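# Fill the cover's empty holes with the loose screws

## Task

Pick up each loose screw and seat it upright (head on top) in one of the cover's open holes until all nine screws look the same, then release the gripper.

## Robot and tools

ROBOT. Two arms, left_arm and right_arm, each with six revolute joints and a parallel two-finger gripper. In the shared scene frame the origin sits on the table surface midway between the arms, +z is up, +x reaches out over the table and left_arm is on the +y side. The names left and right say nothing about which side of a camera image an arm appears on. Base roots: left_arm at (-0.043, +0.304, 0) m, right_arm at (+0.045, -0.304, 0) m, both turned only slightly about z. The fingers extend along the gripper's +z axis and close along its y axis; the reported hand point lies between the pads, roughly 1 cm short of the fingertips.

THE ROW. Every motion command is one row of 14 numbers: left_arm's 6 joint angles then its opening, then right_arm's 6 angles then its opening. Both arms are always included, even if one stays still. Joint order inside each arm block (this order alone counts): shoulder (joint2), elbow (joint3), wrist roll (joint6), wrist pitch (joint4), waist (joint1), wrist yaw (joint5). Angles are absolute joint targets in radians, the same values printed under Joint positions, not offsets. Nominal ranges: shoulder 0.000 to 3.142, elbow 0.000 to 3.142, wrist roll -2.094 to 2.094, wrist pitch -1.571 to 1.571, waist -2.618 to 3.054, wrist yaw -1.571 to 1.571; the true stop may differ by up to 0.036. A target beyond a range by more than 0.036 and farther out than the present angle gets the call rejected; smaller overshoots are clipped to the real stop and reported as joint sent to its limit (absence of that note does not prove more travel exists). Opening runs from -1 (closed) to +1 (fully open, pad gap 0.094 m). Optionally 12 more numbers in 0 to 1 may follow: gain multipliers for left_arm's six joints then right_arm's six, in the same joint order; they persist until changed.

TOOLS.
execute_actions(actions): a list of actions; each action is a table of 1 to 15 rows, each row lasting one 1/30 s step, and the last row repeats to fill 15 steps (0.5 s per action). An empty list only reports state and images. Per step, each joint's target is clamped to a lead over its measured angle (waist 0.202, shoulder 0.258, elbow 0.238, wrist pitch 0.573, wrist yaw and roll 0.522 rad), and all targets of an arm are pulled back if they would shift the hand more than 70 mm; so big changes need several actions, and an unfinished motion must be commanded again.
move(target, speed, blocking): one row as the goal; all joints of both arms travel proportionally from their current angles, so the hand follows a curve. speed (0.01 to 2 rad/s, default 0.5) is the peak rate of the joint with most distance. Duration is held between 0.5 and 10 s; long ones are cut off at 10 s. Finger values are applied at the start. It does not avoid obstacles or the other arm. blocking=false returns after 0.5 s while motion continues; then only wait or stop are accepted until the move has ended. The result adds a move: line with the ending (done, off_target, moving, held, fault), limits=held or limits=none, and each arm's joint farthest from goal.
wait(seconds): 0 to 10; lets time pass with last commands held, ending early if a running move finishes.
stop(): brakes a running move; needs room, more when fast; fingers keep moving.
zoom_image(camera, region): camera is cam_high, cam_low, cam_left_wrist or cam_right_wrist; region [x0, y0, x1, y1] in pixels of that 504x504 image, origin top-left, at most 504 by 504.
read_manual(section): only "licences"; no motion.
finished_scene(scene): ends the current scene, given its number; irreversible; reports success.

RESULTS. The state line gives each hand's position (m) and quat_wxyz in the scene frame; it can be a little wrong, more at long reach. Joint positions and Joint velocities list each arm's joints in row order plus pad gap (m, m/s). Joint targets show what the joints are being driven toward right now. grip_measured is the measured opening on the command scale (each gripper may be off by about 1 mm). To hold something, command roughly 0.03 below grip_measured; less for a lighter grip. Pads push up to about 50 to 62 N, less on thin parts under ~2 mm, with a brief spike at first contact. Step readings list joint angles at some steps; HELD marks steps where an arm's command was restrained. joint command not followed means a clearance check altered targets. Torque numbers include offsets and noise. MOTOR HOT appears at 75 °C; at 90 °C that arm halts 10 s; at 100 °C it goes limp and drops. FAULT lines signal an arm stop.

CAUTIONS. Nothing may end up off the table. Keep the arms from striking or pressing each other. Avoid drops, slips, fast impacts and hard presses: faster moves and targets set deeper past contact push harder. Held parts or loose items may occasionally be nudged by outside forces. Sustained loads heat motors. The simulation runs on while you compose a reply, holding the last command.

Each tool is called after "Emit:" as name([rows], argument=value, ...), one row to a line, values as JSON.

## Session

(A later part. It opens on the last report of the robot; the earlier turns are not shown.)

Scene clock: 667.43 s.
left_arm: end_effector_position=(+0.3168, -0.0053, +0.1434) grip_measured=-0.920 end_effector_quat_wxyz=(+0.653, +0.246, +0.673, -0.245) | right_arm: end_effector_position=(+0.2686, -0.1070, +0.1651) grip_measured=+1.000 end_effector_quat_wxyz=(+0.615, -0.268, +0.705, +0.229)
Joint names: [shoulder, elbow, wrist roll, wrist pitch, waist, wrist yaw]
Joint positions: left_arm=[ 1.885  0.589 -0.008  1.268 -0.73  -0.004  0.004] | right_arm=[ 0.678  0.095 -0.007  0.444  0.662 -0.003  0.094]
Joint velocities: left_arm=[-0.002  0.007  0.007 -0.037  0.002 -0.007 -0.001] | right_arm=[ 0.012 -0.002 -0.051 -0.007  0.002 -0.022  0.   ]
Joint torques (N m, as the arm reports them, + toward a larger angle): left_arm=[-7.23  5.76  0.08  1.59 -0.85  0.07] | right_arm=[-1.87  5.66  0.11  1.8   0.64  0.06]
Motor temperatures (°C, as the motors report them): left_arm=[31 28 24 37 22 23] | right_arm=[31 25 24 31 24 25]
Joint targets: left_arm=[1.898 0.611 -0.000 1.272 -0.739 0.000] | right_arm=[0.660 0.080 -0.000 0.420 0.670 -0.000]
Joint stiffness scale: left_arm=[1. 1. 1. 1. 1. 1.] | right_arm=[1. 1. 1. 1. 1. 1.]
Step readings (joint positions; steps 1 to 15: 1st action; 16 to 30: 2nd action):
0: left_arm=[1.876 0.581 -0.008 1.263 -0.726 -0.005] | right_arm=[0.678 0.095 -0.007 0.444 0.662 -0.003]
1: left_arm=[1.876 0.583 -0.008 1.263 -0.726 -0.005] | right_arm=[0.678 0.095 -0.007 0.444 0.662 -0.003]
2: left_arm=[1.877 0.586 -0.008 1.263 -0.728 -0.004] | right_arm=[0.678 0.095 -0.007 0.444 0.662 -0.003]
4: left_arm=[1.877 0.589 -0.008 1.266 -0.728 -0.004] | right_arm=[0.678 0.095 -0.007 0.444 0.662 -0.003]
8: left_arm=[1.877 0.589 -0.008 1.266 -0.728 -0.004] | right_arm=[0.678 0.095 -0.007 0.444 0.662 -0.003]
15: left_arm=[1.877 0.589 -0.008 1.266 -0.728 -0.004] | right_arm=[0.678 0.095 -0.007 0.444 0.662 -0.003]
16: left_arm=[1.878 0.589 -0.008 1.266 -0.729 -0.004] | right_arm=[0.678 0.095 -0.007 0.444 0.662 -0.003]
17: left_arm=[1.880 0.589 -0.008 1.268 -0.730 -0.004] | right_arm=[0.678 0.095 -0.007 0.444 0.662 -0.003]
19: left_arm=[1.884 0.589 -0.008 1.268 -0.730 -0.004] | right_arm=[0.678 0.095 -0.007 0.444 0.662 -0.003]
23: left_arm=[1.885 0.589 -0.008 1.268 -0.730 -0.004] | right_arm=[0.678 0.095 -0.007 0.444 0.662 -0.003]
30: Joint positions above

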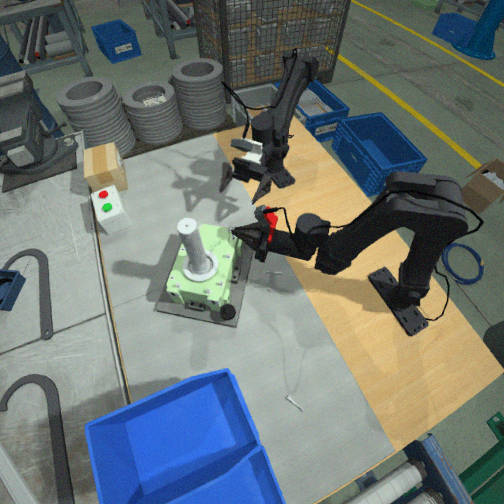

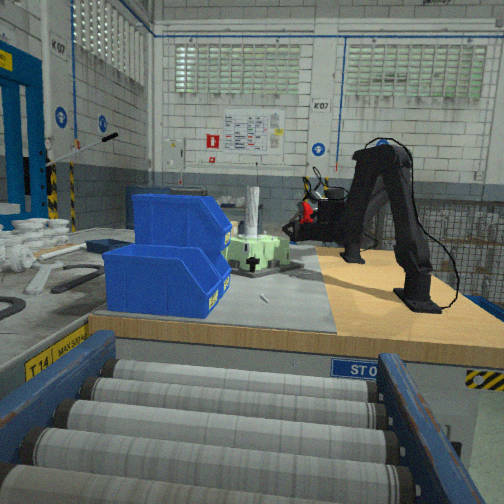

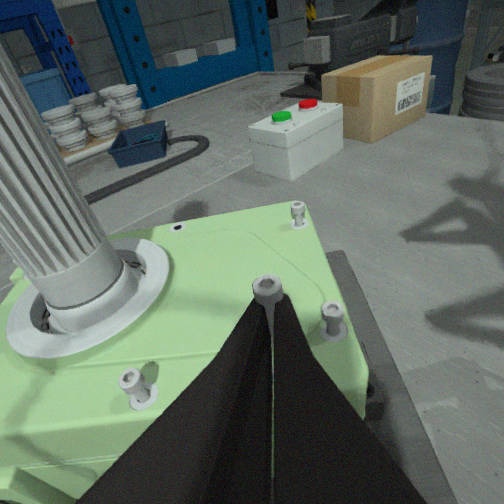

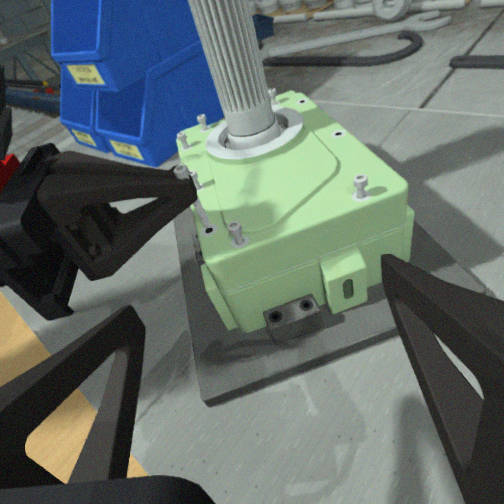

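Emit:
execute_actions(actions=[])

Emit:
zoom_image(camera="cam_right_wrist", region=[130, 130, 270, 270])

Scene clock: 685.00 s.
left_arm: end_effector_position=(+0.3168, -0.0053, +0.1434) grip_measured=-0.920 end_effector_quat_wxyz=(+0.653, +0.246, +0.673, -0.245) | right_arm: end_effector_position=(+0.2686, -0.1070, +0.1651) grip_measured=+1.000 end_effector_quat_wxyz=(+0.615, -0.268, +0.705, +0.229)
Joint names: [shoulder, elbow, wrist roll, wrist pitch, waist, wrist yaw]
Joint positions: left_arm=[ 1.885  0.589 -0.008  1.268 -0.73  -0.004  0.004] | right_arm=[ 0.678  0.095 -0.007  0.444  0.662 -0.003  0.094]
Joint velocities: left_arm=[-0.017  0.012 -0.037 -0.007 -0.017  0.022 -0.   ] | right_arm=[-0.012  0.007 -0.007 -0.007 -0.012  0.007  0.   ]
Joint torques (N m, as the arm reports them, + toward a larger angle): left_arm=[-7.3   5.79  0.08  1.59 -0.77  0.05] | right_arm=[-1.75  5.67  0.07  1.8   0.79  0.03]
Motor temperatures (°C, as the motors report them): left_arm=[31 28 24 37 22 23] | right_arm=[31 25 24 31 24 25]
Joint targets: left_arm=[1.898 0.611 -0.000 1.272 -0.739 0.000] | right_arm=[0.660 0.080 0.000 0.420 0.670 -0.000]
Joint stiffness scale: left_arm=[1. 1. 1. 1. 1. 1.] | right_arm=[1. 1. 1. 1. 1. 1.]

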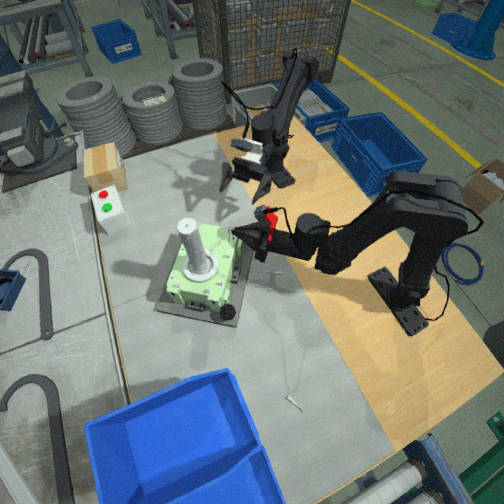

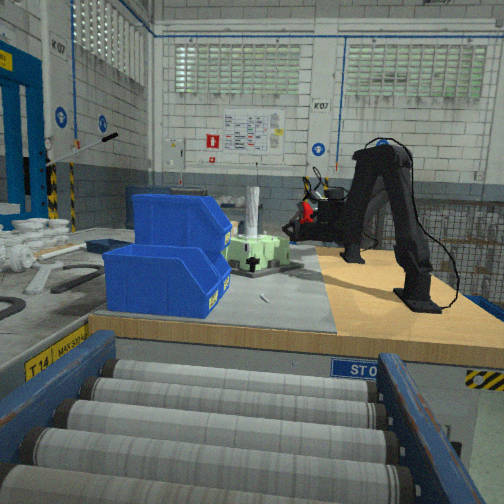

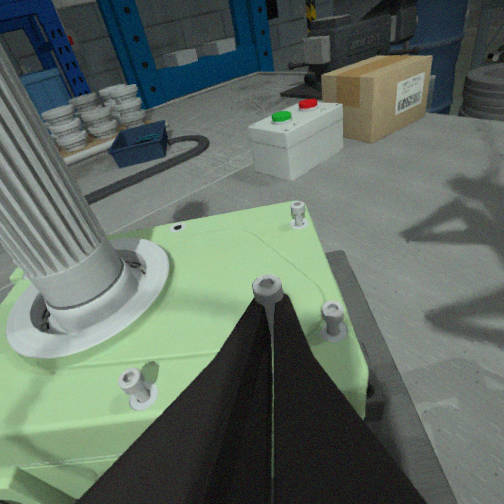

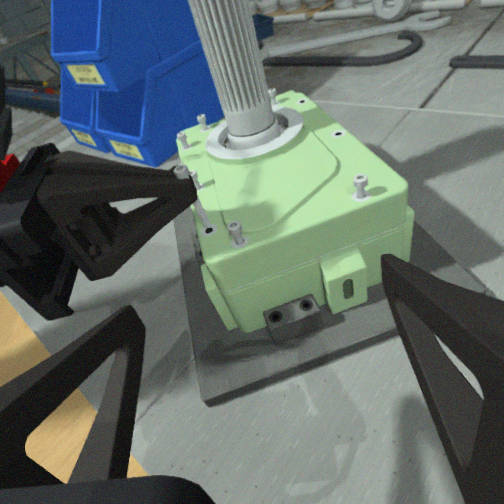

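Region (130, 130, 270, 270) of cam_right_wrist's 504x504 image, scaled by 3.600, with more detail than that image has.

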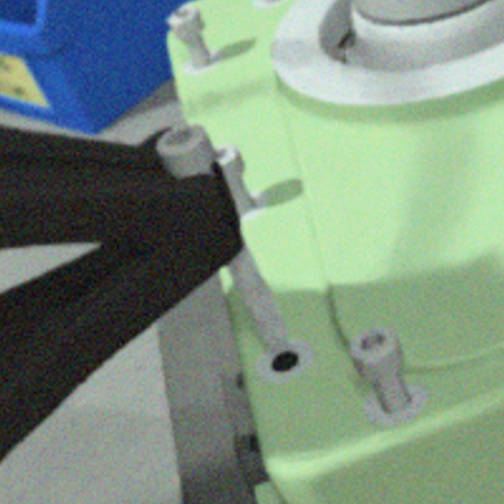

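Emit:
move(target=[1.908,0.611,0,1.278,-0.739,0,-0.95,0.66,0.08,0,0.42,0.67,0,1], speed=0.02)

Emit:
zoom_image(camera="cam_right_wrist", region=[130, 130, 270, 270])

Scene clock: 693.87 s.
left_arm: end_effector_position=(+0.3168, -0.0053, +0.1436) grip_measured=-0.920 end_effector_quat_wxyz=(+0.653, +0.246, +0.673, -0.245) | right_arm: end_effector_position=(+0.2686, -0.1070, +0.1651) grip_measured=+1.000 end_effector_quat_wxyz=(+0.615, -0.268, +0.705, +0.229)
Joint names: [shoulder, elbow, wrist roll, wrist pitch, waist, wrist yaw]
Joint positions: left_arm=[ 1.885  0.589 -0.008  1.269 -0.73  -0.004  0.004] | right_arm=[ 0.678  0.095 -0.007  0.444  0.662 -0.003  0.094]
Joint velocities: left_arm=[ 0.002 -0.017  0.037 -0.066 -0.002 -0.037 -0.001] | right_arm=[-0.007 -0.002  0.007  0.037 -0.012  0.007  0.   ]
Joint torques (N m, as the arm reports them, + toward a larger angle): left_arm=[-6.39  5.8   0.09  1.66 -0.74  0.06] | right_arm=[-1.82  5.8   0.07  1.79  0.68  0.03]
Motor temperatures (°C, as the motors report them): left_arm=[31 28 24 37 22 23] | right_arm=[31 25 24 31 24 25]
Joint targets: left_arm=[1.908 0.611 -0.000 1.278 -0.739 -0.000] | right_arm=[0.660 0.080 0.000 0.420 0.670 0.000]
Joint stiffness scale: left_arm=[1. 1. 1. 1. 1. 1.] | right_arm=[1. 1. 1. 1. 1. 1.]
move: off_target (left_arm, right_arm); limits=none; left_arm: farthest joint: the shoulder, 0.023 radians from its target (0.023 radians at the start); right_arm: farthest joint: the wrist pitch, 0.024 radians from its target (0.024 radians at the start)

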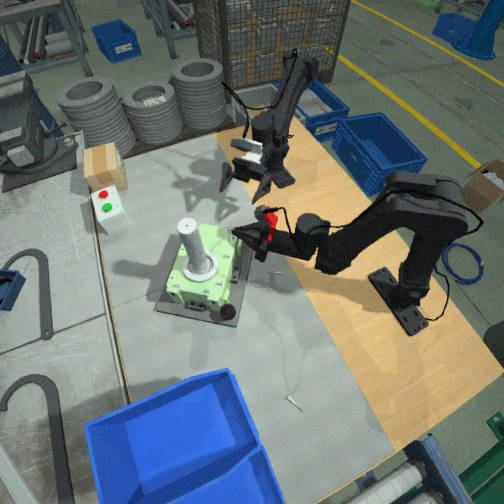

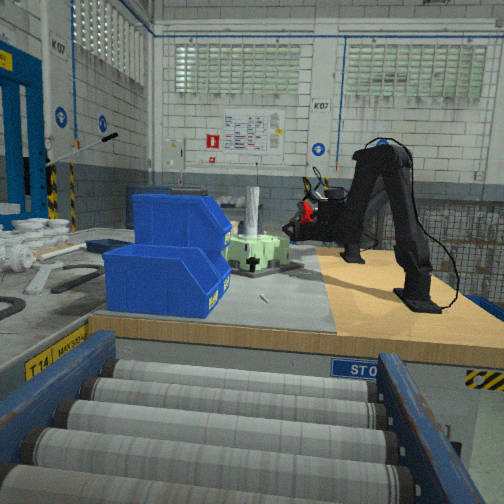

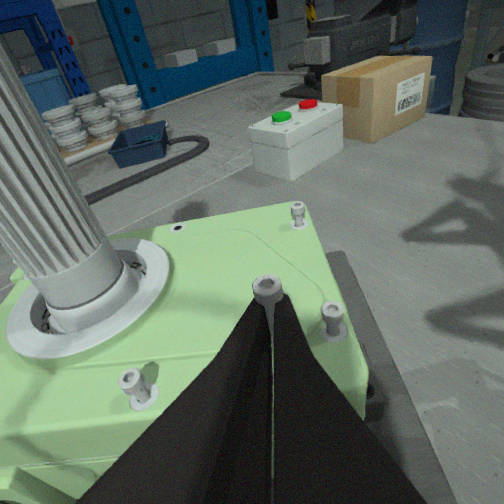

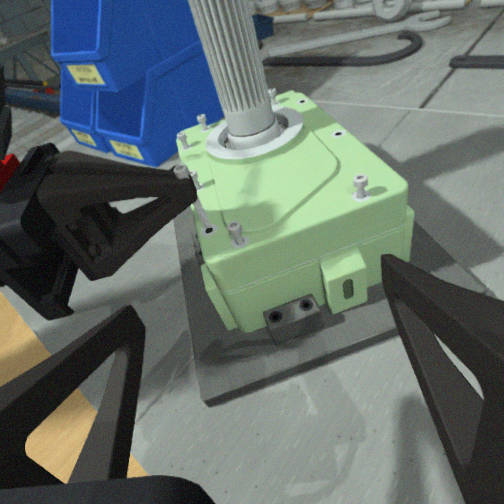

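Region (130, 130, 270, 270) of cam_right_wrist's 504x504 image, scaled by 3.600, with more detail than that image has.

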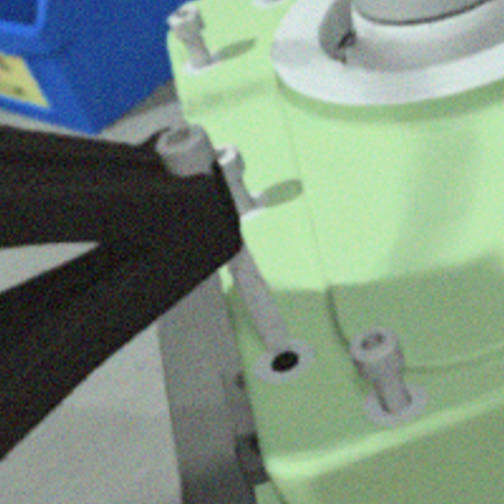

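Emit:
execute_actions([
  [[1.92,0.611,0,1.278,-0.739,0,-0.95,0.66,0.08,0,0.42,0.67,0,1],[1.92,0.611,0,1.278,-0.739,0,-0.95,0.66,0.08,0,0.42,0.67,0,1],[1.906,0.611,0,1.278,-0.739,0,-0.95,0.66,0.08,0,0.42,0.67,0,1]],
])

Emit:
zoom_image(camera="cam_right_wrist", region=[130, 130, 270, 270])

Scene clock: 699.97 s.
left_arm: end_effector_position=(+0.3171, -0.0055, +0.1391) grip_measured=-0.920 end_effector_quat_wxyz=(+0.651, +0.247, +0.675, -0.244) | right_arm: end_effector_position=(+0.2686, -0.1070, +0.1651) grip_measured=+1.000 end_effector_quat_wxyz=(+0.615, -0.268, +0.705, +0.229)
Joint names: [shoulder, elbow, wrist roll, wrist pitch, waist, wrist yaw]
Joint positions: left_arm=[ 1.898  0.589 -0.008  1.274 -0.73  -0.004  0.004] | right_arm=[ 0.678  0.095 -0.007  0.444  0.662 -0.003  0.094]
Joint velocities: left_arm=[-0.012 -0.007 -0.022 -0.022  0.002 -0.066  0.   ] | right_arm=[-0.012 -0.002 -0.007 -0.051 -0.002  0.066  0.   ]
Joint torques (N m, as the arm reports them, + toward a larger angle): left_arm=[-7.82  5.88  0.08  1.6  -0.76  0.05] | right_arm=[-1.74  5.67  0.04  1.8   0.78  0.06]
Motor temperatures (°C, as the motors report them): left_arm=[31 28 24 37 22 23] | right_arm=[31 25 24 31 24 25]
Joint targets: left_arm=[1.906 0.611 -0.000 1.278 -0.739 -0.000] | right_arm=[0.660 0.080 0.000 0.420 0.670 -0.000]
Joint stiffness scale: left_arm=[1. 1. 1. 1. 1. 1.] | right_arm=[1. 1. 1. 1. 1. 1.]
Step readings (joint positions):
0: left_arm=[1.885 0.589 -0.008 1.269 -0.730 -0.004] | right_arm=[0.678 0.095 -0.007 0.444 0.662 -0.003]
1: left_arm=[1.887 0.589 -0.008 1.271 -0.730 -0.004] | right_arm=[0.678 0.095 -0.007 0.444 0.662 -0.003]
2: left_arm=[1.891 0.589 -0.008 1.274 -0.730 -0.004] | right_arm=[0.678 0.095 -0.007 0.444 0.662 -0.003]
4: left_arm=[1.897 0.589 -0.008 1.274 -0.730 -0.004] | right_arm=[0.678 0.095 -0.007 0.444 0.662 -0.003]
8: left_arm=[1.898 0.589 -0.008 1.274 -0.730 -0.004] | right_arm=[0.678 0.095 -0.007 0.444 0.662 -0.003]
15: Joint positions above

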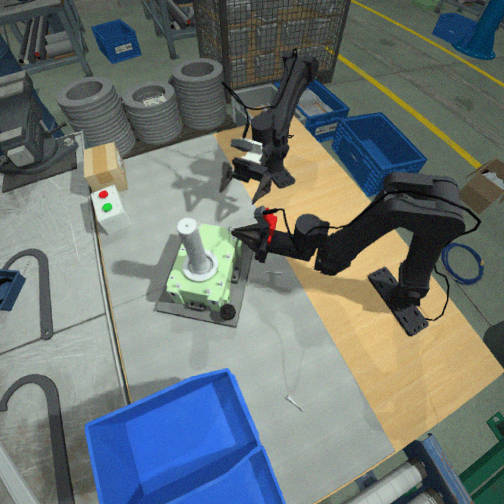

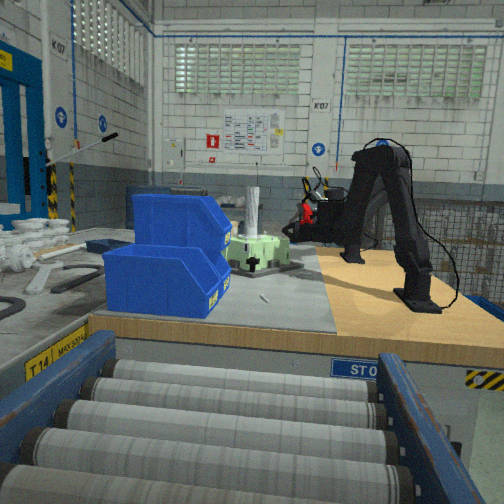

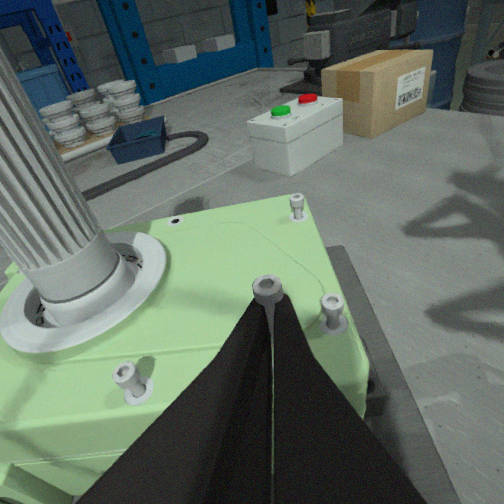

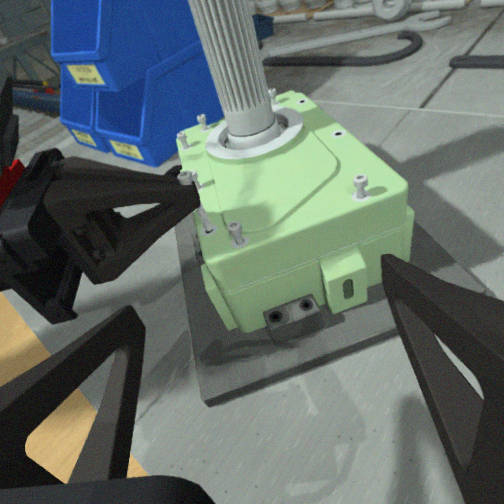

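Region (130, 130, 270, 270) of cam_right_wrist's 504x504 image, scaled by 3.600, with more detail than that image has.

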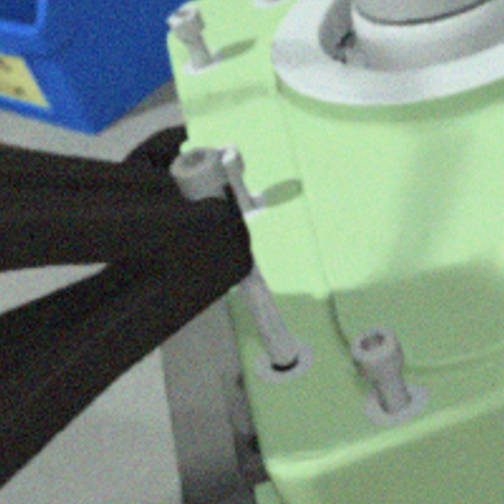

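Emit:
execute_actions([
  [[1.932,0.611,0,1.288,-0.739,0,-0.95,0.66,0.08,0,0.42,0.67,0,1],[1.932,0.611,0,1.288,-0.739,0,-0.95,0.66,0.08,0,0.42,0.67,0,1],[1.918,0.611,0,1.288,-0.739,0,-0.95,0.66,0.08,0,0.42,0.67,0,1]],
])

Emit:
zoom_image(camera="cam_right_wrist", region=[130, 130, 270, 270])

Scene clock: 713.10 s.
left_arm: end_effector_position=(+0.3173, -0.0057, +0.1387) grip_measured=-0.920 end_effector_quat_wxyz=(+0.652, +0.246, +0.674, -0.245) | right_arm: end_effector_position=(+0.2686, -0.1070, +0.1651) grip_measured=+1.000 end_effector_quat_wxyz=(+0.615, -0.268, +0.705, +0.229)
Joint names: [shoulder, elbow, wrist roll, wrist pitch, waist, wrist yaw]
Joint positions: left_arm=[ 1.906  0.589 -0.008  1.287 -0.73  -0.004  0.004] | right_arm=[ 0.678  0.095 -0.007  0.444  0.662 -0.003  0.094]
Joint velocities: left_arm=[ 0.007  0.002  0.007 -0.007 -0.002 -0.022 -0.   ] | right_arm=[-0.012 -0.012 -0.007 -0.022 -0.017 -0.037  0.   ]
Joint torques (N m, as the arm reports them, + toward a larger angle): left_arm=[-7.46  5.74  0.08  1.55 -0.74  0.07] | right_arm=[-1.82  5.71  0.07  1.78  0.86  0.07]
Motor temperatures (°C, as the motors report them): left_arm=[31 28 24 37 22 23] | right_arm=[31 25 24 31 24 25]
Joint targets: left_arm=[1.918 0.611 -0.000 1.288 -0.739 0.000] | right_arm=[0.660 0.080 0.000 0.420 0.670 0.000]
Joint stiffness scale: left_arm=[1. 1. 1. 1. 1. 1.] | right_arm=[1. 1. 1. 1. 1. 1.]
Step readings (joint positions):
0: left_arm=[1.898 0.589 -0.008 1.274 -0.730 -0.004] | right_arm=[0.678 0.095 -0.007 0.444 0.662 -0.003]
1: left_arm=[1.900 0.589 -0.008 1.276 -0.730 -0.004] | right_arm=[0.678 0.095 -0.007 0.444 0.662 -0.003]
2: left_arm=[1.904 0.589 -0.008 1.282 -0.730 -0.004] | right_arm=[0.678 0.095 -0.007 0.444 0.662 -0.003]
4: left_arm=[1.906 0.589 -0.008 1.287 -0.730 -0.004] | right_arm=[0.678 0.095 -0.007 0.444 0.662 -0.003]
8: left_arm=[1.906 0.589 -0.008 1.287 -0.730 -0.004] | right_arm=[0.678 0.095 -0.007 0.444 0.662 -0.003]
15: Joint positions above

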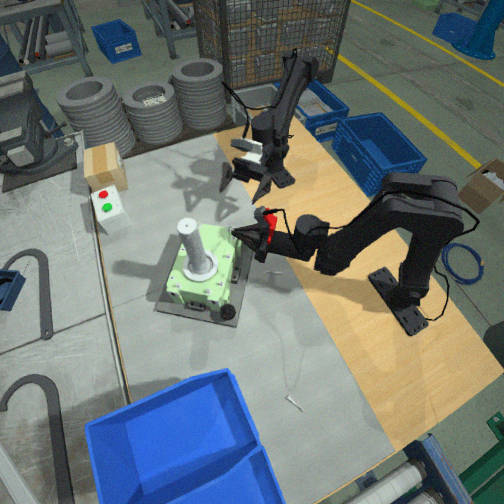

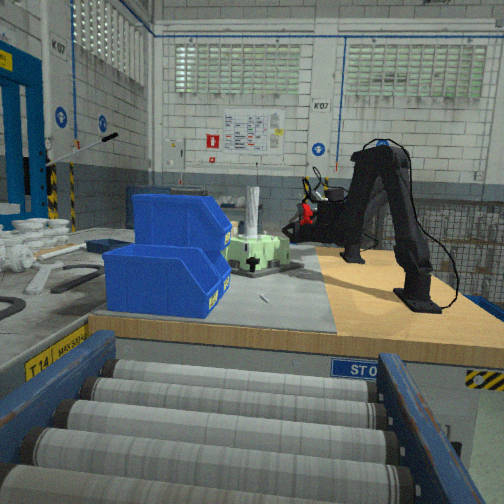

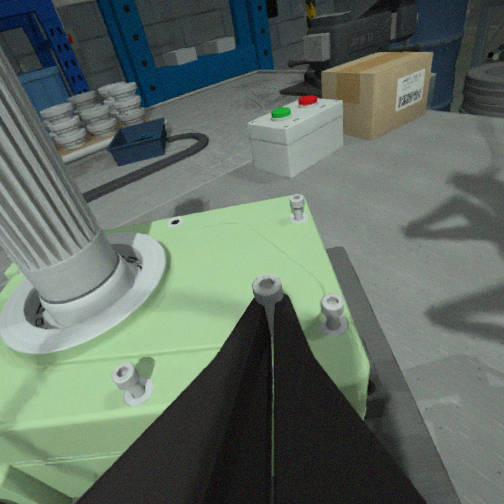

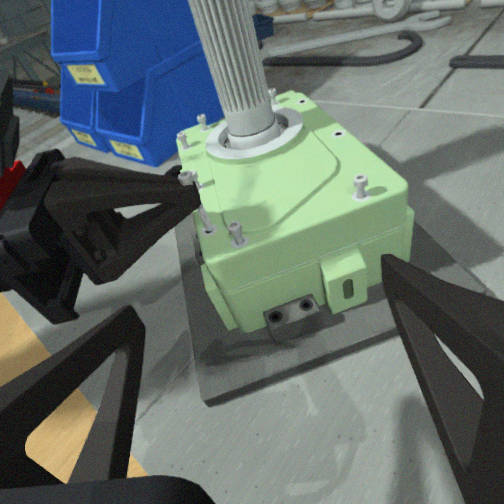

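Region (130, 130, 270, 270) of cam_right_wrist's 504x504 image, scaled by 3.600, with more detail than that image has.

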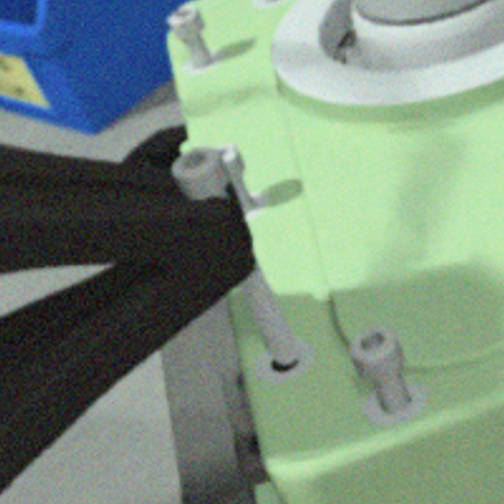

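Emit:
execute_actions([
  [[1.918,0.611,0,1.278,-0.750,0,-0.95,0.66,0.08,0,0.42,0.67,0,1],[1.918,0.611,0,1.278,-0.740,0,-0.95,0.66,0.08,0,0.42,0.67,0,1]],
])

Emit:
zoom_image(camera="cam_right_wrist", region=[130, 130, 270, 270])

Scene clock: 721.23 s.
left_arm: end_effector_position=(+0.3170, -0.0060, +0.1387) grip_measured=-0.920 end_effector_quat_wxyz=(+0.652, +0.247, +0.674, -0.245) | right_arm: end_effector_position=(+0.2686, -0.1070, +0.1651) grip_measured=+1.000 end_effector_quat_wxyz=(+0.615, -0.268, +0.705, +0.229)
Joint names: [shoulder, elbow, wrist roll, wrist pitch, waist, wrist yaw]
Joint positions: left_arm=[ 1.906  0.589 -0.008  1.287 -0.731 -0.003  0.004] | right_arm=[ 0.678  0.095 -0.007  0.444  0.662 -0.003  0.094]
Joint velocities: left_arm=[-0.002 -0.002 -0.051 -0.007 -0.002 -0.007 -0.   ] | right_arm=[-0.002 -0.002 -0.037  0.007 -0.007  0.051  0.   ]
Joint torques (N m, as the arm reports them, + toward a larger angle): left_arm=[-7.49  5.72  0.07  1.45 -0.74  0.05] | right_arm=[-1.86  5.67  0.09  1.79  0.69  0.02]
Motor temperatures (°C, as the motors report them): left_arm=[31 28 24 37 22 23] | right_arm=[31 25 24 31 24 25]
Joint targets: left_arm=[1.918 0.611 -0.000 1.278 -0.740 0.000] | right_arm=[0.660 0.080 -0.000 0.420 0.670 -0.000]
Joint stiffness scale: left_arm=[1. 1. 1. 1. 1. 1.] | right_arm=[1. 1. 1. 1. 1. 1.]
Step readings (joint positions):
0: left_arm=[1.906 0.589 -0.008 1.287 -0.730 -0.004] | right_arm=[0.678 0.095 -0.007 0.444 0.662 -0.003]
1: left_arm=[1.906 0.589 -0.008 1.287 -0.731 -0.004] | right_arm=[0.678 0.095 -0.007 0.444 0.662 -0.003]
2: left_arm=[1.906 0.589 -0.008 1.287 -0.731 -0.004] | right_arm=[0.678 0.095 -0.007 0.444 0.662 -0.003]
4: left_arm=[1.906 0.589 -0.008 1.287 -0.731 -0.003] | right_arm=[0.678 0.095 -0.007 0.444 0.662 -0.003]
8: left_arm=[1.906 0.589 -0.008 1.287 -0.731 -0.003] | right_arm=[0.678 0.095 -0.007 0.444 0.662 -0.003]
15: Joint positions above

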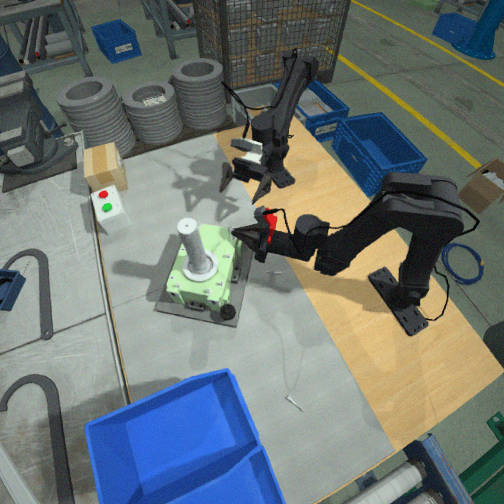

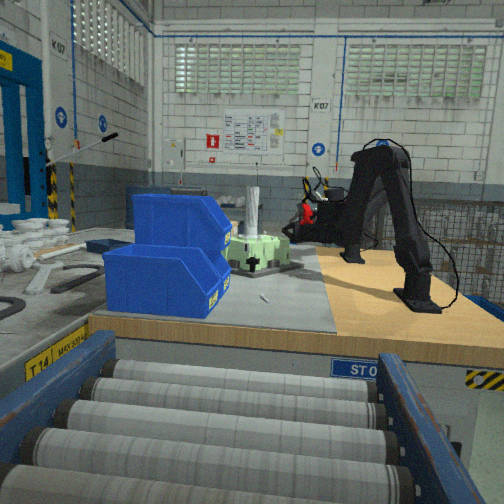

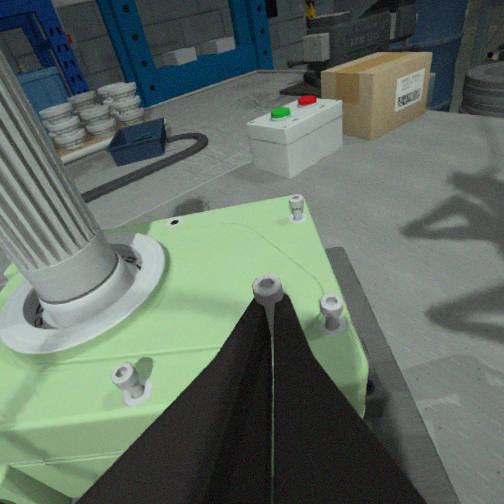

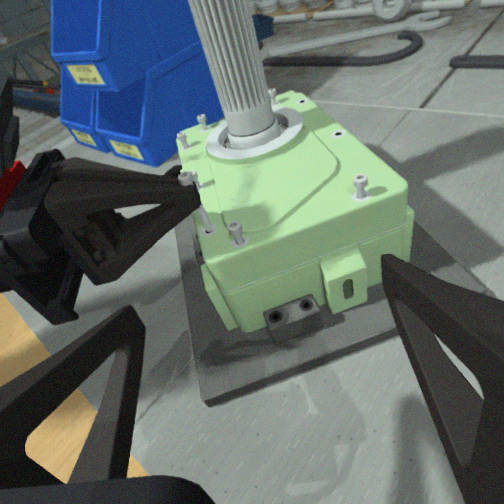

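Region (130, 130, 270, 270) of cam_right_wrist's 504x504 image, scaled by 3.600, with more detail than that image has.

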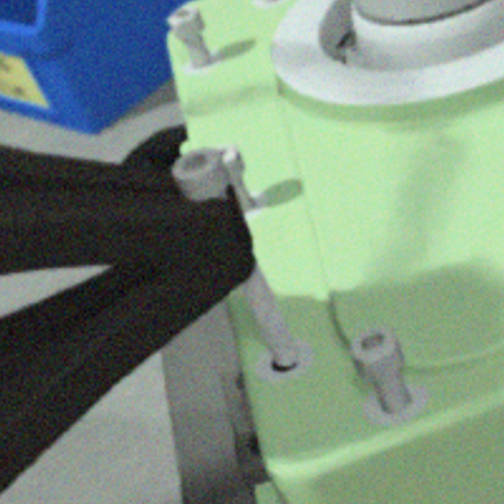

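Emit:
execute_actions([
  [[1.918,0.611,0,1.270,-0.754,0,-0.95,0.66,0.08,0,0.42,0.67,0,1],[1.918,0.611,0,1.270,-0.741,0,-0.95,0.66,0.08,0,0.42,0.67,0,1]],
])

Emit:
zoom_image(camera="cam_right_wrist", region=[180, 200, 240, 260])

Scene clock: 726.37 s.
left_arm: end_effector_position=(+0.3165, -0.0066, +0.1387) grip_measured=-0.920 end_effector_quat_wxyz=(+0.652, +0.247, +0.673, -0.245) | right_arm: end_effector_position=(+0.2686, -0.1070, +0.1651) grip_measured=+1.000 end_effector_quat_wxyz=(+0.615, -0.268, +0.705, +0.229)
Joint names: [shoulder, elbow, wrist roll, wrist pitch, waist, wrist yaw]
Joint positions: left_arm=[ 1.906  0.589 -0.008  1.287 -0.733 -0.003  0.004] | right_arm=[ 0.678  0.095 -0.007  0.444  0.662 -0.003  0.094]
Joint velocities: left_arm=[-0.002 -0.017 -0.037  0.081 -0.002  0.037  0.001] | right_arm=[ 0.017 -0.002  0.007  0.007  0.002 -0.022  0.   ]
Joint torques (N m, as the arm reports them, + toward a larger angle): left_arm=[-7.46  5.7   0.09  1.38 -0.7   0.04] | right_arm=[-1.82  5.71  0.1   1.83  0.63  0.04]
Motor temperatures (°C, as the motors report them): left_arm=[31 28 24 37 22 23] | right_arm=[30 25 24 32 24 25]
Joint targets: left_arm=[1.918 0.611 -0.000 1.270 -0.741 -0.000] | right_arm=[0.660 0.080 -0.000 0.420 0.670 0.000]
Joint stiffness scale: left_arm=[1. 1. 1. 1. 1. 1.] | right_arm=[1. 1. 1. 1. 1. 1.]
Step readings (joint positions):
0: left_arm=[1.906 0.589 -0.008 1.287 -0.731 -0.003] | right_arm=[0.678 0.095 -0.007 0.444 0.662 -0.003]
1: left_arm=[1.906 0.589 -0.008 1.287 -0.732 -0.003] | right_arm=[0.678 0.095 -0.007 0.444 0.662 -0.003]
2: left_arm=[1.906 0.589 -0.008 1.287 -0.732 -0.003] | right_arm=[0.678 0.095 -0.007 0.444 0.662 -0.003]
4: left_arm=[1.906 0.589 -0.008 1.287 -0.733 -0.003] | right_arm=[0.678 0.095 -0.007 0.444 0.662 -0.003]
8: left_arm=[1.906 0.589 -0.008 1.287 -0.733 -0.003] | right_arm=[0.678 0.095 -0.007 0.444 0.662 -0.003]
15: Joint positions above

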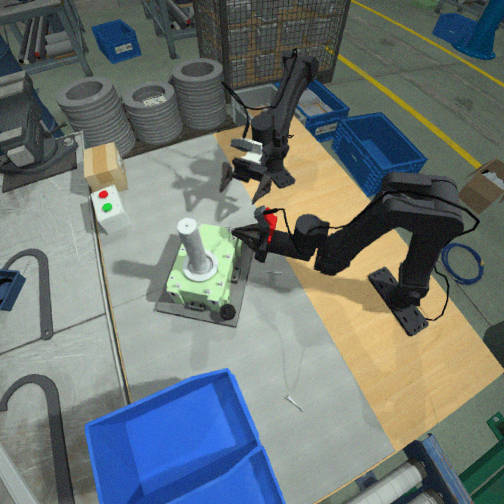

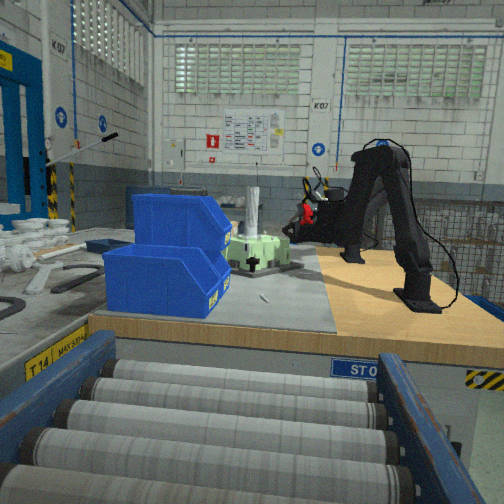

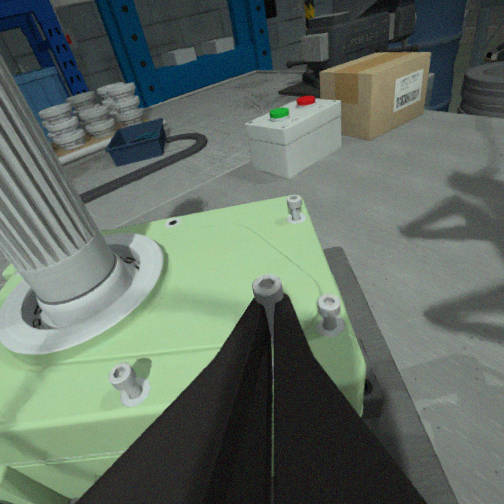

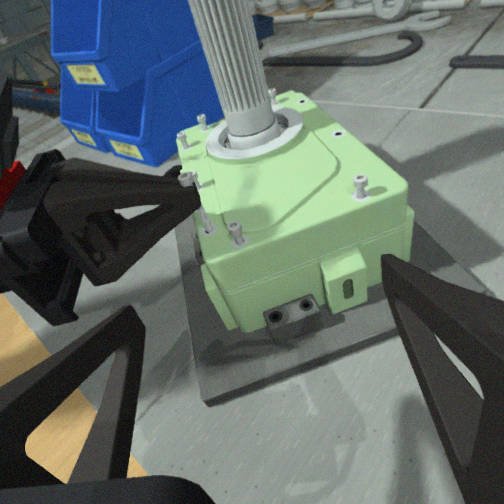

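Region (180, 200, 240, 260) of cam_right_wrist's 504x504 image, scaled by 8.400, with more detail than that image has.

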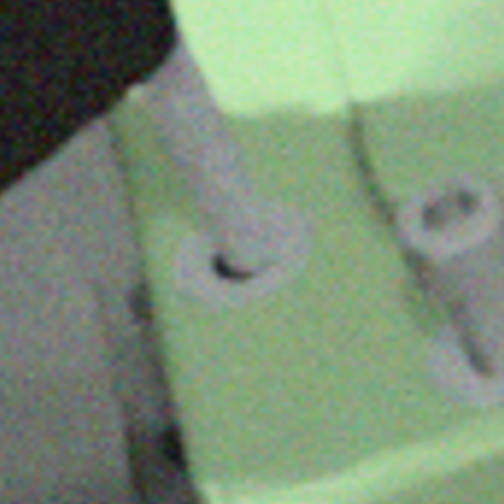

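Emit:
execute_actions([
  [[1.912,0.555,0,1.275,-0.741,0,-0.95,0.66,0.08,0,0.42,0.67,0,1],[1.912,0.59,0,1.275,-0.741,0,-0.95,0.66,0.08,0,0.42,0.67,0,1]],
])

Emit:
zoom_image(camera="cam_right_wrist", region=[150, 150, 250, 250])

Scene clock: 735.50 s.
left_arm: end_effector_position=(+0.3161, -0.0062, +0.1385) grip_measured=-0.920 end_effector_quat_wxyz=(+0.652, +0.247, +0.673, -0.246) | right_arm: end_effector_position=(+0.2686, -0.1070, +0.1651) grip_measured=+1.000 end_effector_quat_wxyz=(+0.615, -0.268, +0.705, +0.229)
Joint names: [shoulder, elbow, wrist roll, wrist pitch, waist, wrist yaw]
Joint positions: left_arm=[ 1.906  0.587 -0.008  1.29  -0.733 -0.003  0.004] | right_arm=[ 0.678  0.095 -0.007  0.444  0.662 -0.003  0.094]
Joint velocities: left_arm=[-0.017  0.012  0.037 -0.037 -0.002 -0.007 -0.001] | right_arm=[ 0.007  0.002 -0.022 -0.051  0.017 -0.095  0.   ]
Joint torques (N m, as the arm reports them, + toward a larger angle): left_arm=[-8.    4.39  0.08  1.39 -0.71  0.06] | right_arm=[-1.78  5.77  0.09  1.81  0.75  0.04]
Motor temperatures (°C, as the motors report them): left_arm=[31 28 24 37 22 23] | right_arm=[30 25 24 32 24 25]
Joint targets: left_arm=[1.912 0.590 -0.000 1.275 -0.741 -0.000] | right_arm=[0.660 0.080 0.000 0.420 0.670 -0.000]
Joint stiffness scale: left_arm=[1. 1. 1. 1. 1. 1.] | right_arm=[1. 1. 1. 1. 1. 1.]
Step readings (joint positions):
0: left_arm=[1.906 0.589 -0.008 1.287 -0.733 -0.003] | right_arm=[0.678 0.095 -0.007 0.444 0.662 -0.003]
1: left_arm=[1.906 0.587 -0.008 1.288 -0.733 -0.003] | right_arm=[0.678 0.095 -0.007 0.444 0.662 -0.003]
2: left_arm=[1.906 0.587 -0.008 1.290 -0.733 -0.003] | right_arm=[0.678 0.095 -0.007 0.444 0.662 -0.003]
4: left_arm=[1.906 0.587 -0.008 1.290 -0.733 -0.003] | right_arm=[0.678 0.095 -0.007 0.444 0.662 -0.003]
8: left_arm=[1.906 0.587 -0.008 1.290 -0.733 -0.003] | right_arm=[0.678 0.095 -0.007 0.444 0.662 -0.003]
15: Joint positions above

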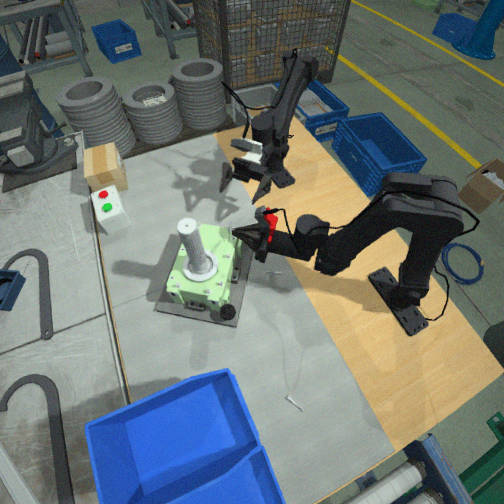

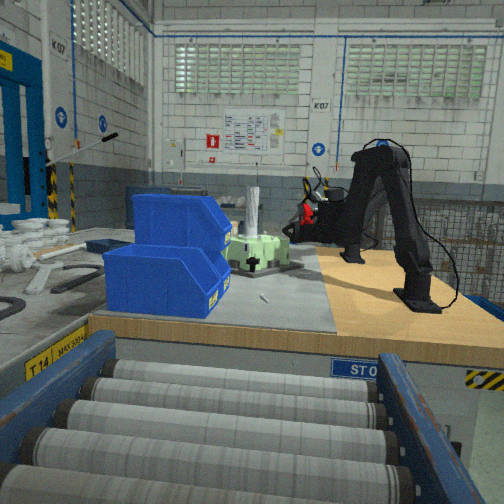

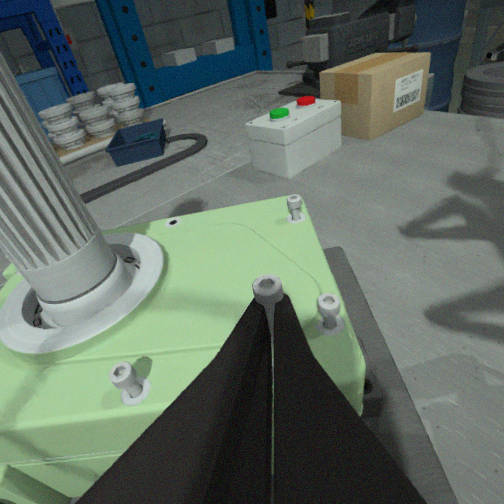

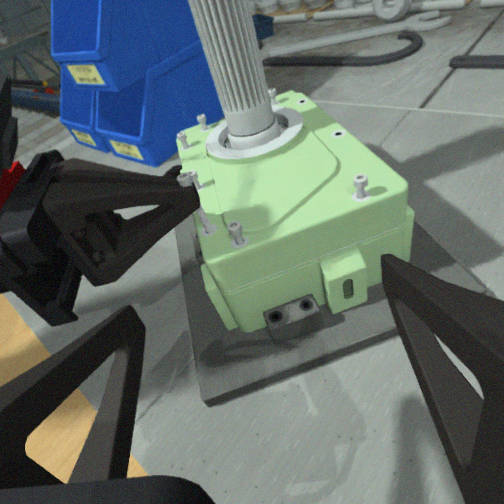

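Region (150, 150, 250, 250) of cam_right_wrist's 504x504 image, scaled by 5.040, with more detail than that image has.

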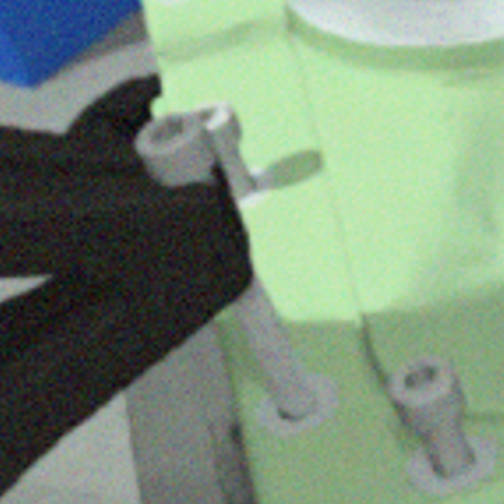

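Now press down with pitch.

Emit:
execute_actions([
  [[1.912,0.59,0,1.25,-0.741,0,-0.95,0.66,0.08,0,0.42,0.67,0,1]],
])

Emit:
zoom_image(camera="cam_right_wrist", region=[150, 150, 250, 250])

Scene clock: 747.73 s.
left_arm: end_effector_position=(+0.3161, -0.0062, +0.1383) grip_measured=-0.920 end_effector_quat_wxyz=(+0.652, +0.247, +0.674, -0.245) | right_arm: end_effector_position=(+0.2686, -0.1070, +0.1651) grip_measured=+1.000 end_effector_quat_wxyz=(+0.615, -0.268, +0.705, +0.229)
Joint names: [shoulder, elbow, wrist roll, wrist pitch, waist, wrist yaw]
Joint positions: left_arm=[ 1.906  0.587 -0.008  1.29  -0.733 -0.003  0.004] | right_arm=[ 0.678  0.095 -0.007  0.444  0.662 -0.003  0.094]
Joint velocities: left_arm=[ 0.002  0.007 -0.051 -0.11   0.017  0.022 -0.001] | right_arm=[-0.012  0.002 -0.051 -0.007 -0.002 -0.066  0.   ]
Joint torques (N m, as the arm reports them, + toward a larger angle): left_arm=[-8.01  4.4   0.07  1.17 -0.74  0.05] | right_arm=[-1.69  5.68  0.1   1.8   0.73  0.07]
Motor temperatures (°C, as the motors report them): left_arm=[32 27 24 36 22 23] | right_arm=[30 25 24 32 24 25]
Joint targets: left_arm=[1.912 0.590 -0.000 1.250 -0.741 0.000] | right_arm=[0.660 0.080 0.000 0.420 0.670 0.000]
Joint stiffness scale: left_arm=[1. 1. 1. 1. 1. 1.] | right_arm=[1. 1. 1. 1. 1. 1.]
Step readings (joint positions):
0: left_arm=[1.906 0.587 -0.008 1.290 -0.733 -0.003] | right_arm=[0.678 0.095 -0.007 0.444 0.662 -0.003]
1: left_arm=[1.906 0.587 -0.008 1.290 -0.733 -0.003] | right_arm=[0.678 0.095 -0.007 0.444 0.662 -0.003]
2: left_arm=[1.906 0.587 -0.008 1.290 -0.733 -0.003] | right_arm=[0.678 0.095 -0.007 0.444 0.662 -0.003]
4: left_arm=[1.906 0.587 -0.008 1.290 -0.733 -0.003] | right_arm=[0.678 0.095 -0.007 0.444 0.662 -0.003]
8: left_arm=[1.906 0.587 -0.008 1.290 -0.733 -0.003] | right_arm=[0.678 0.095 -0.007 0.444 0.662 -0.003]
15: Joint positions above

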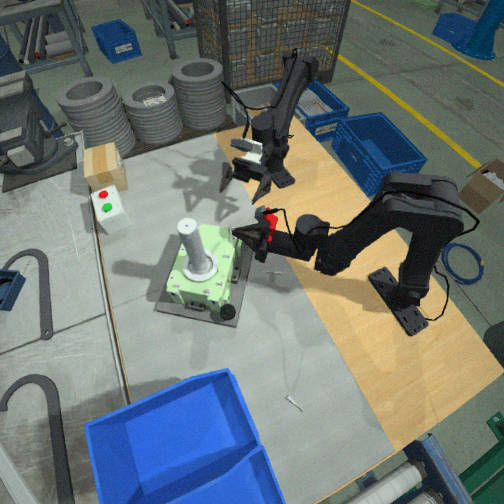

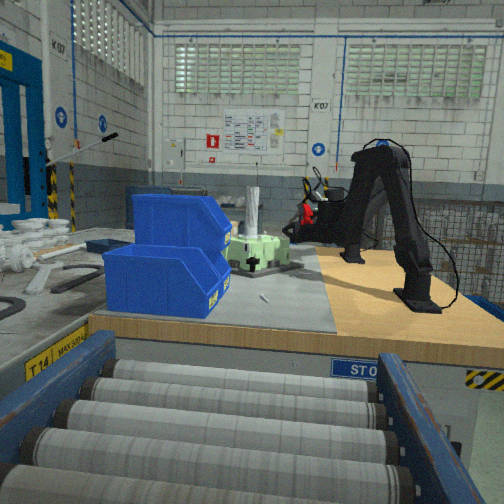

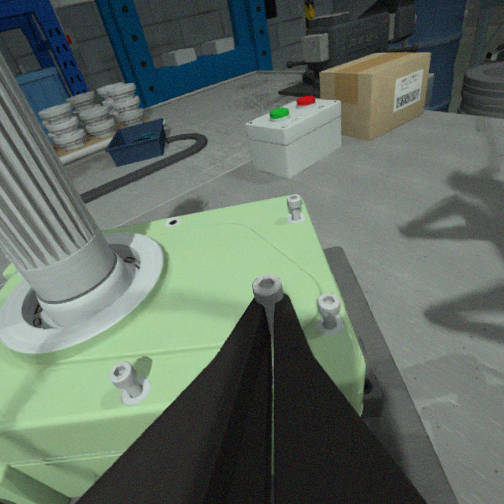

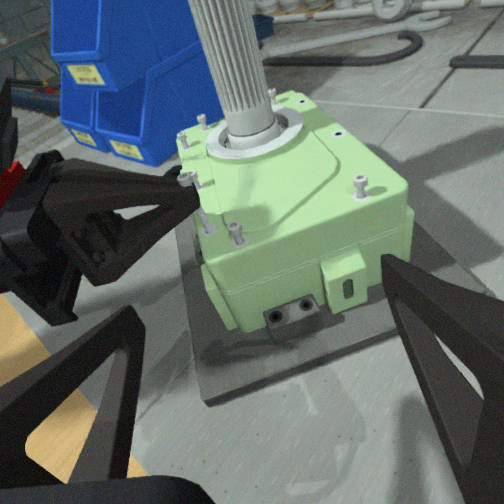

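Region (150, 150, 250, 250) of cam_right_wrist's 504x504 image, scaled by 5.040, with more detail than that image has.

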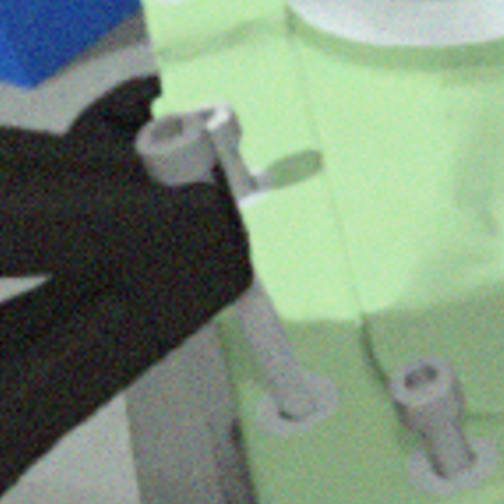

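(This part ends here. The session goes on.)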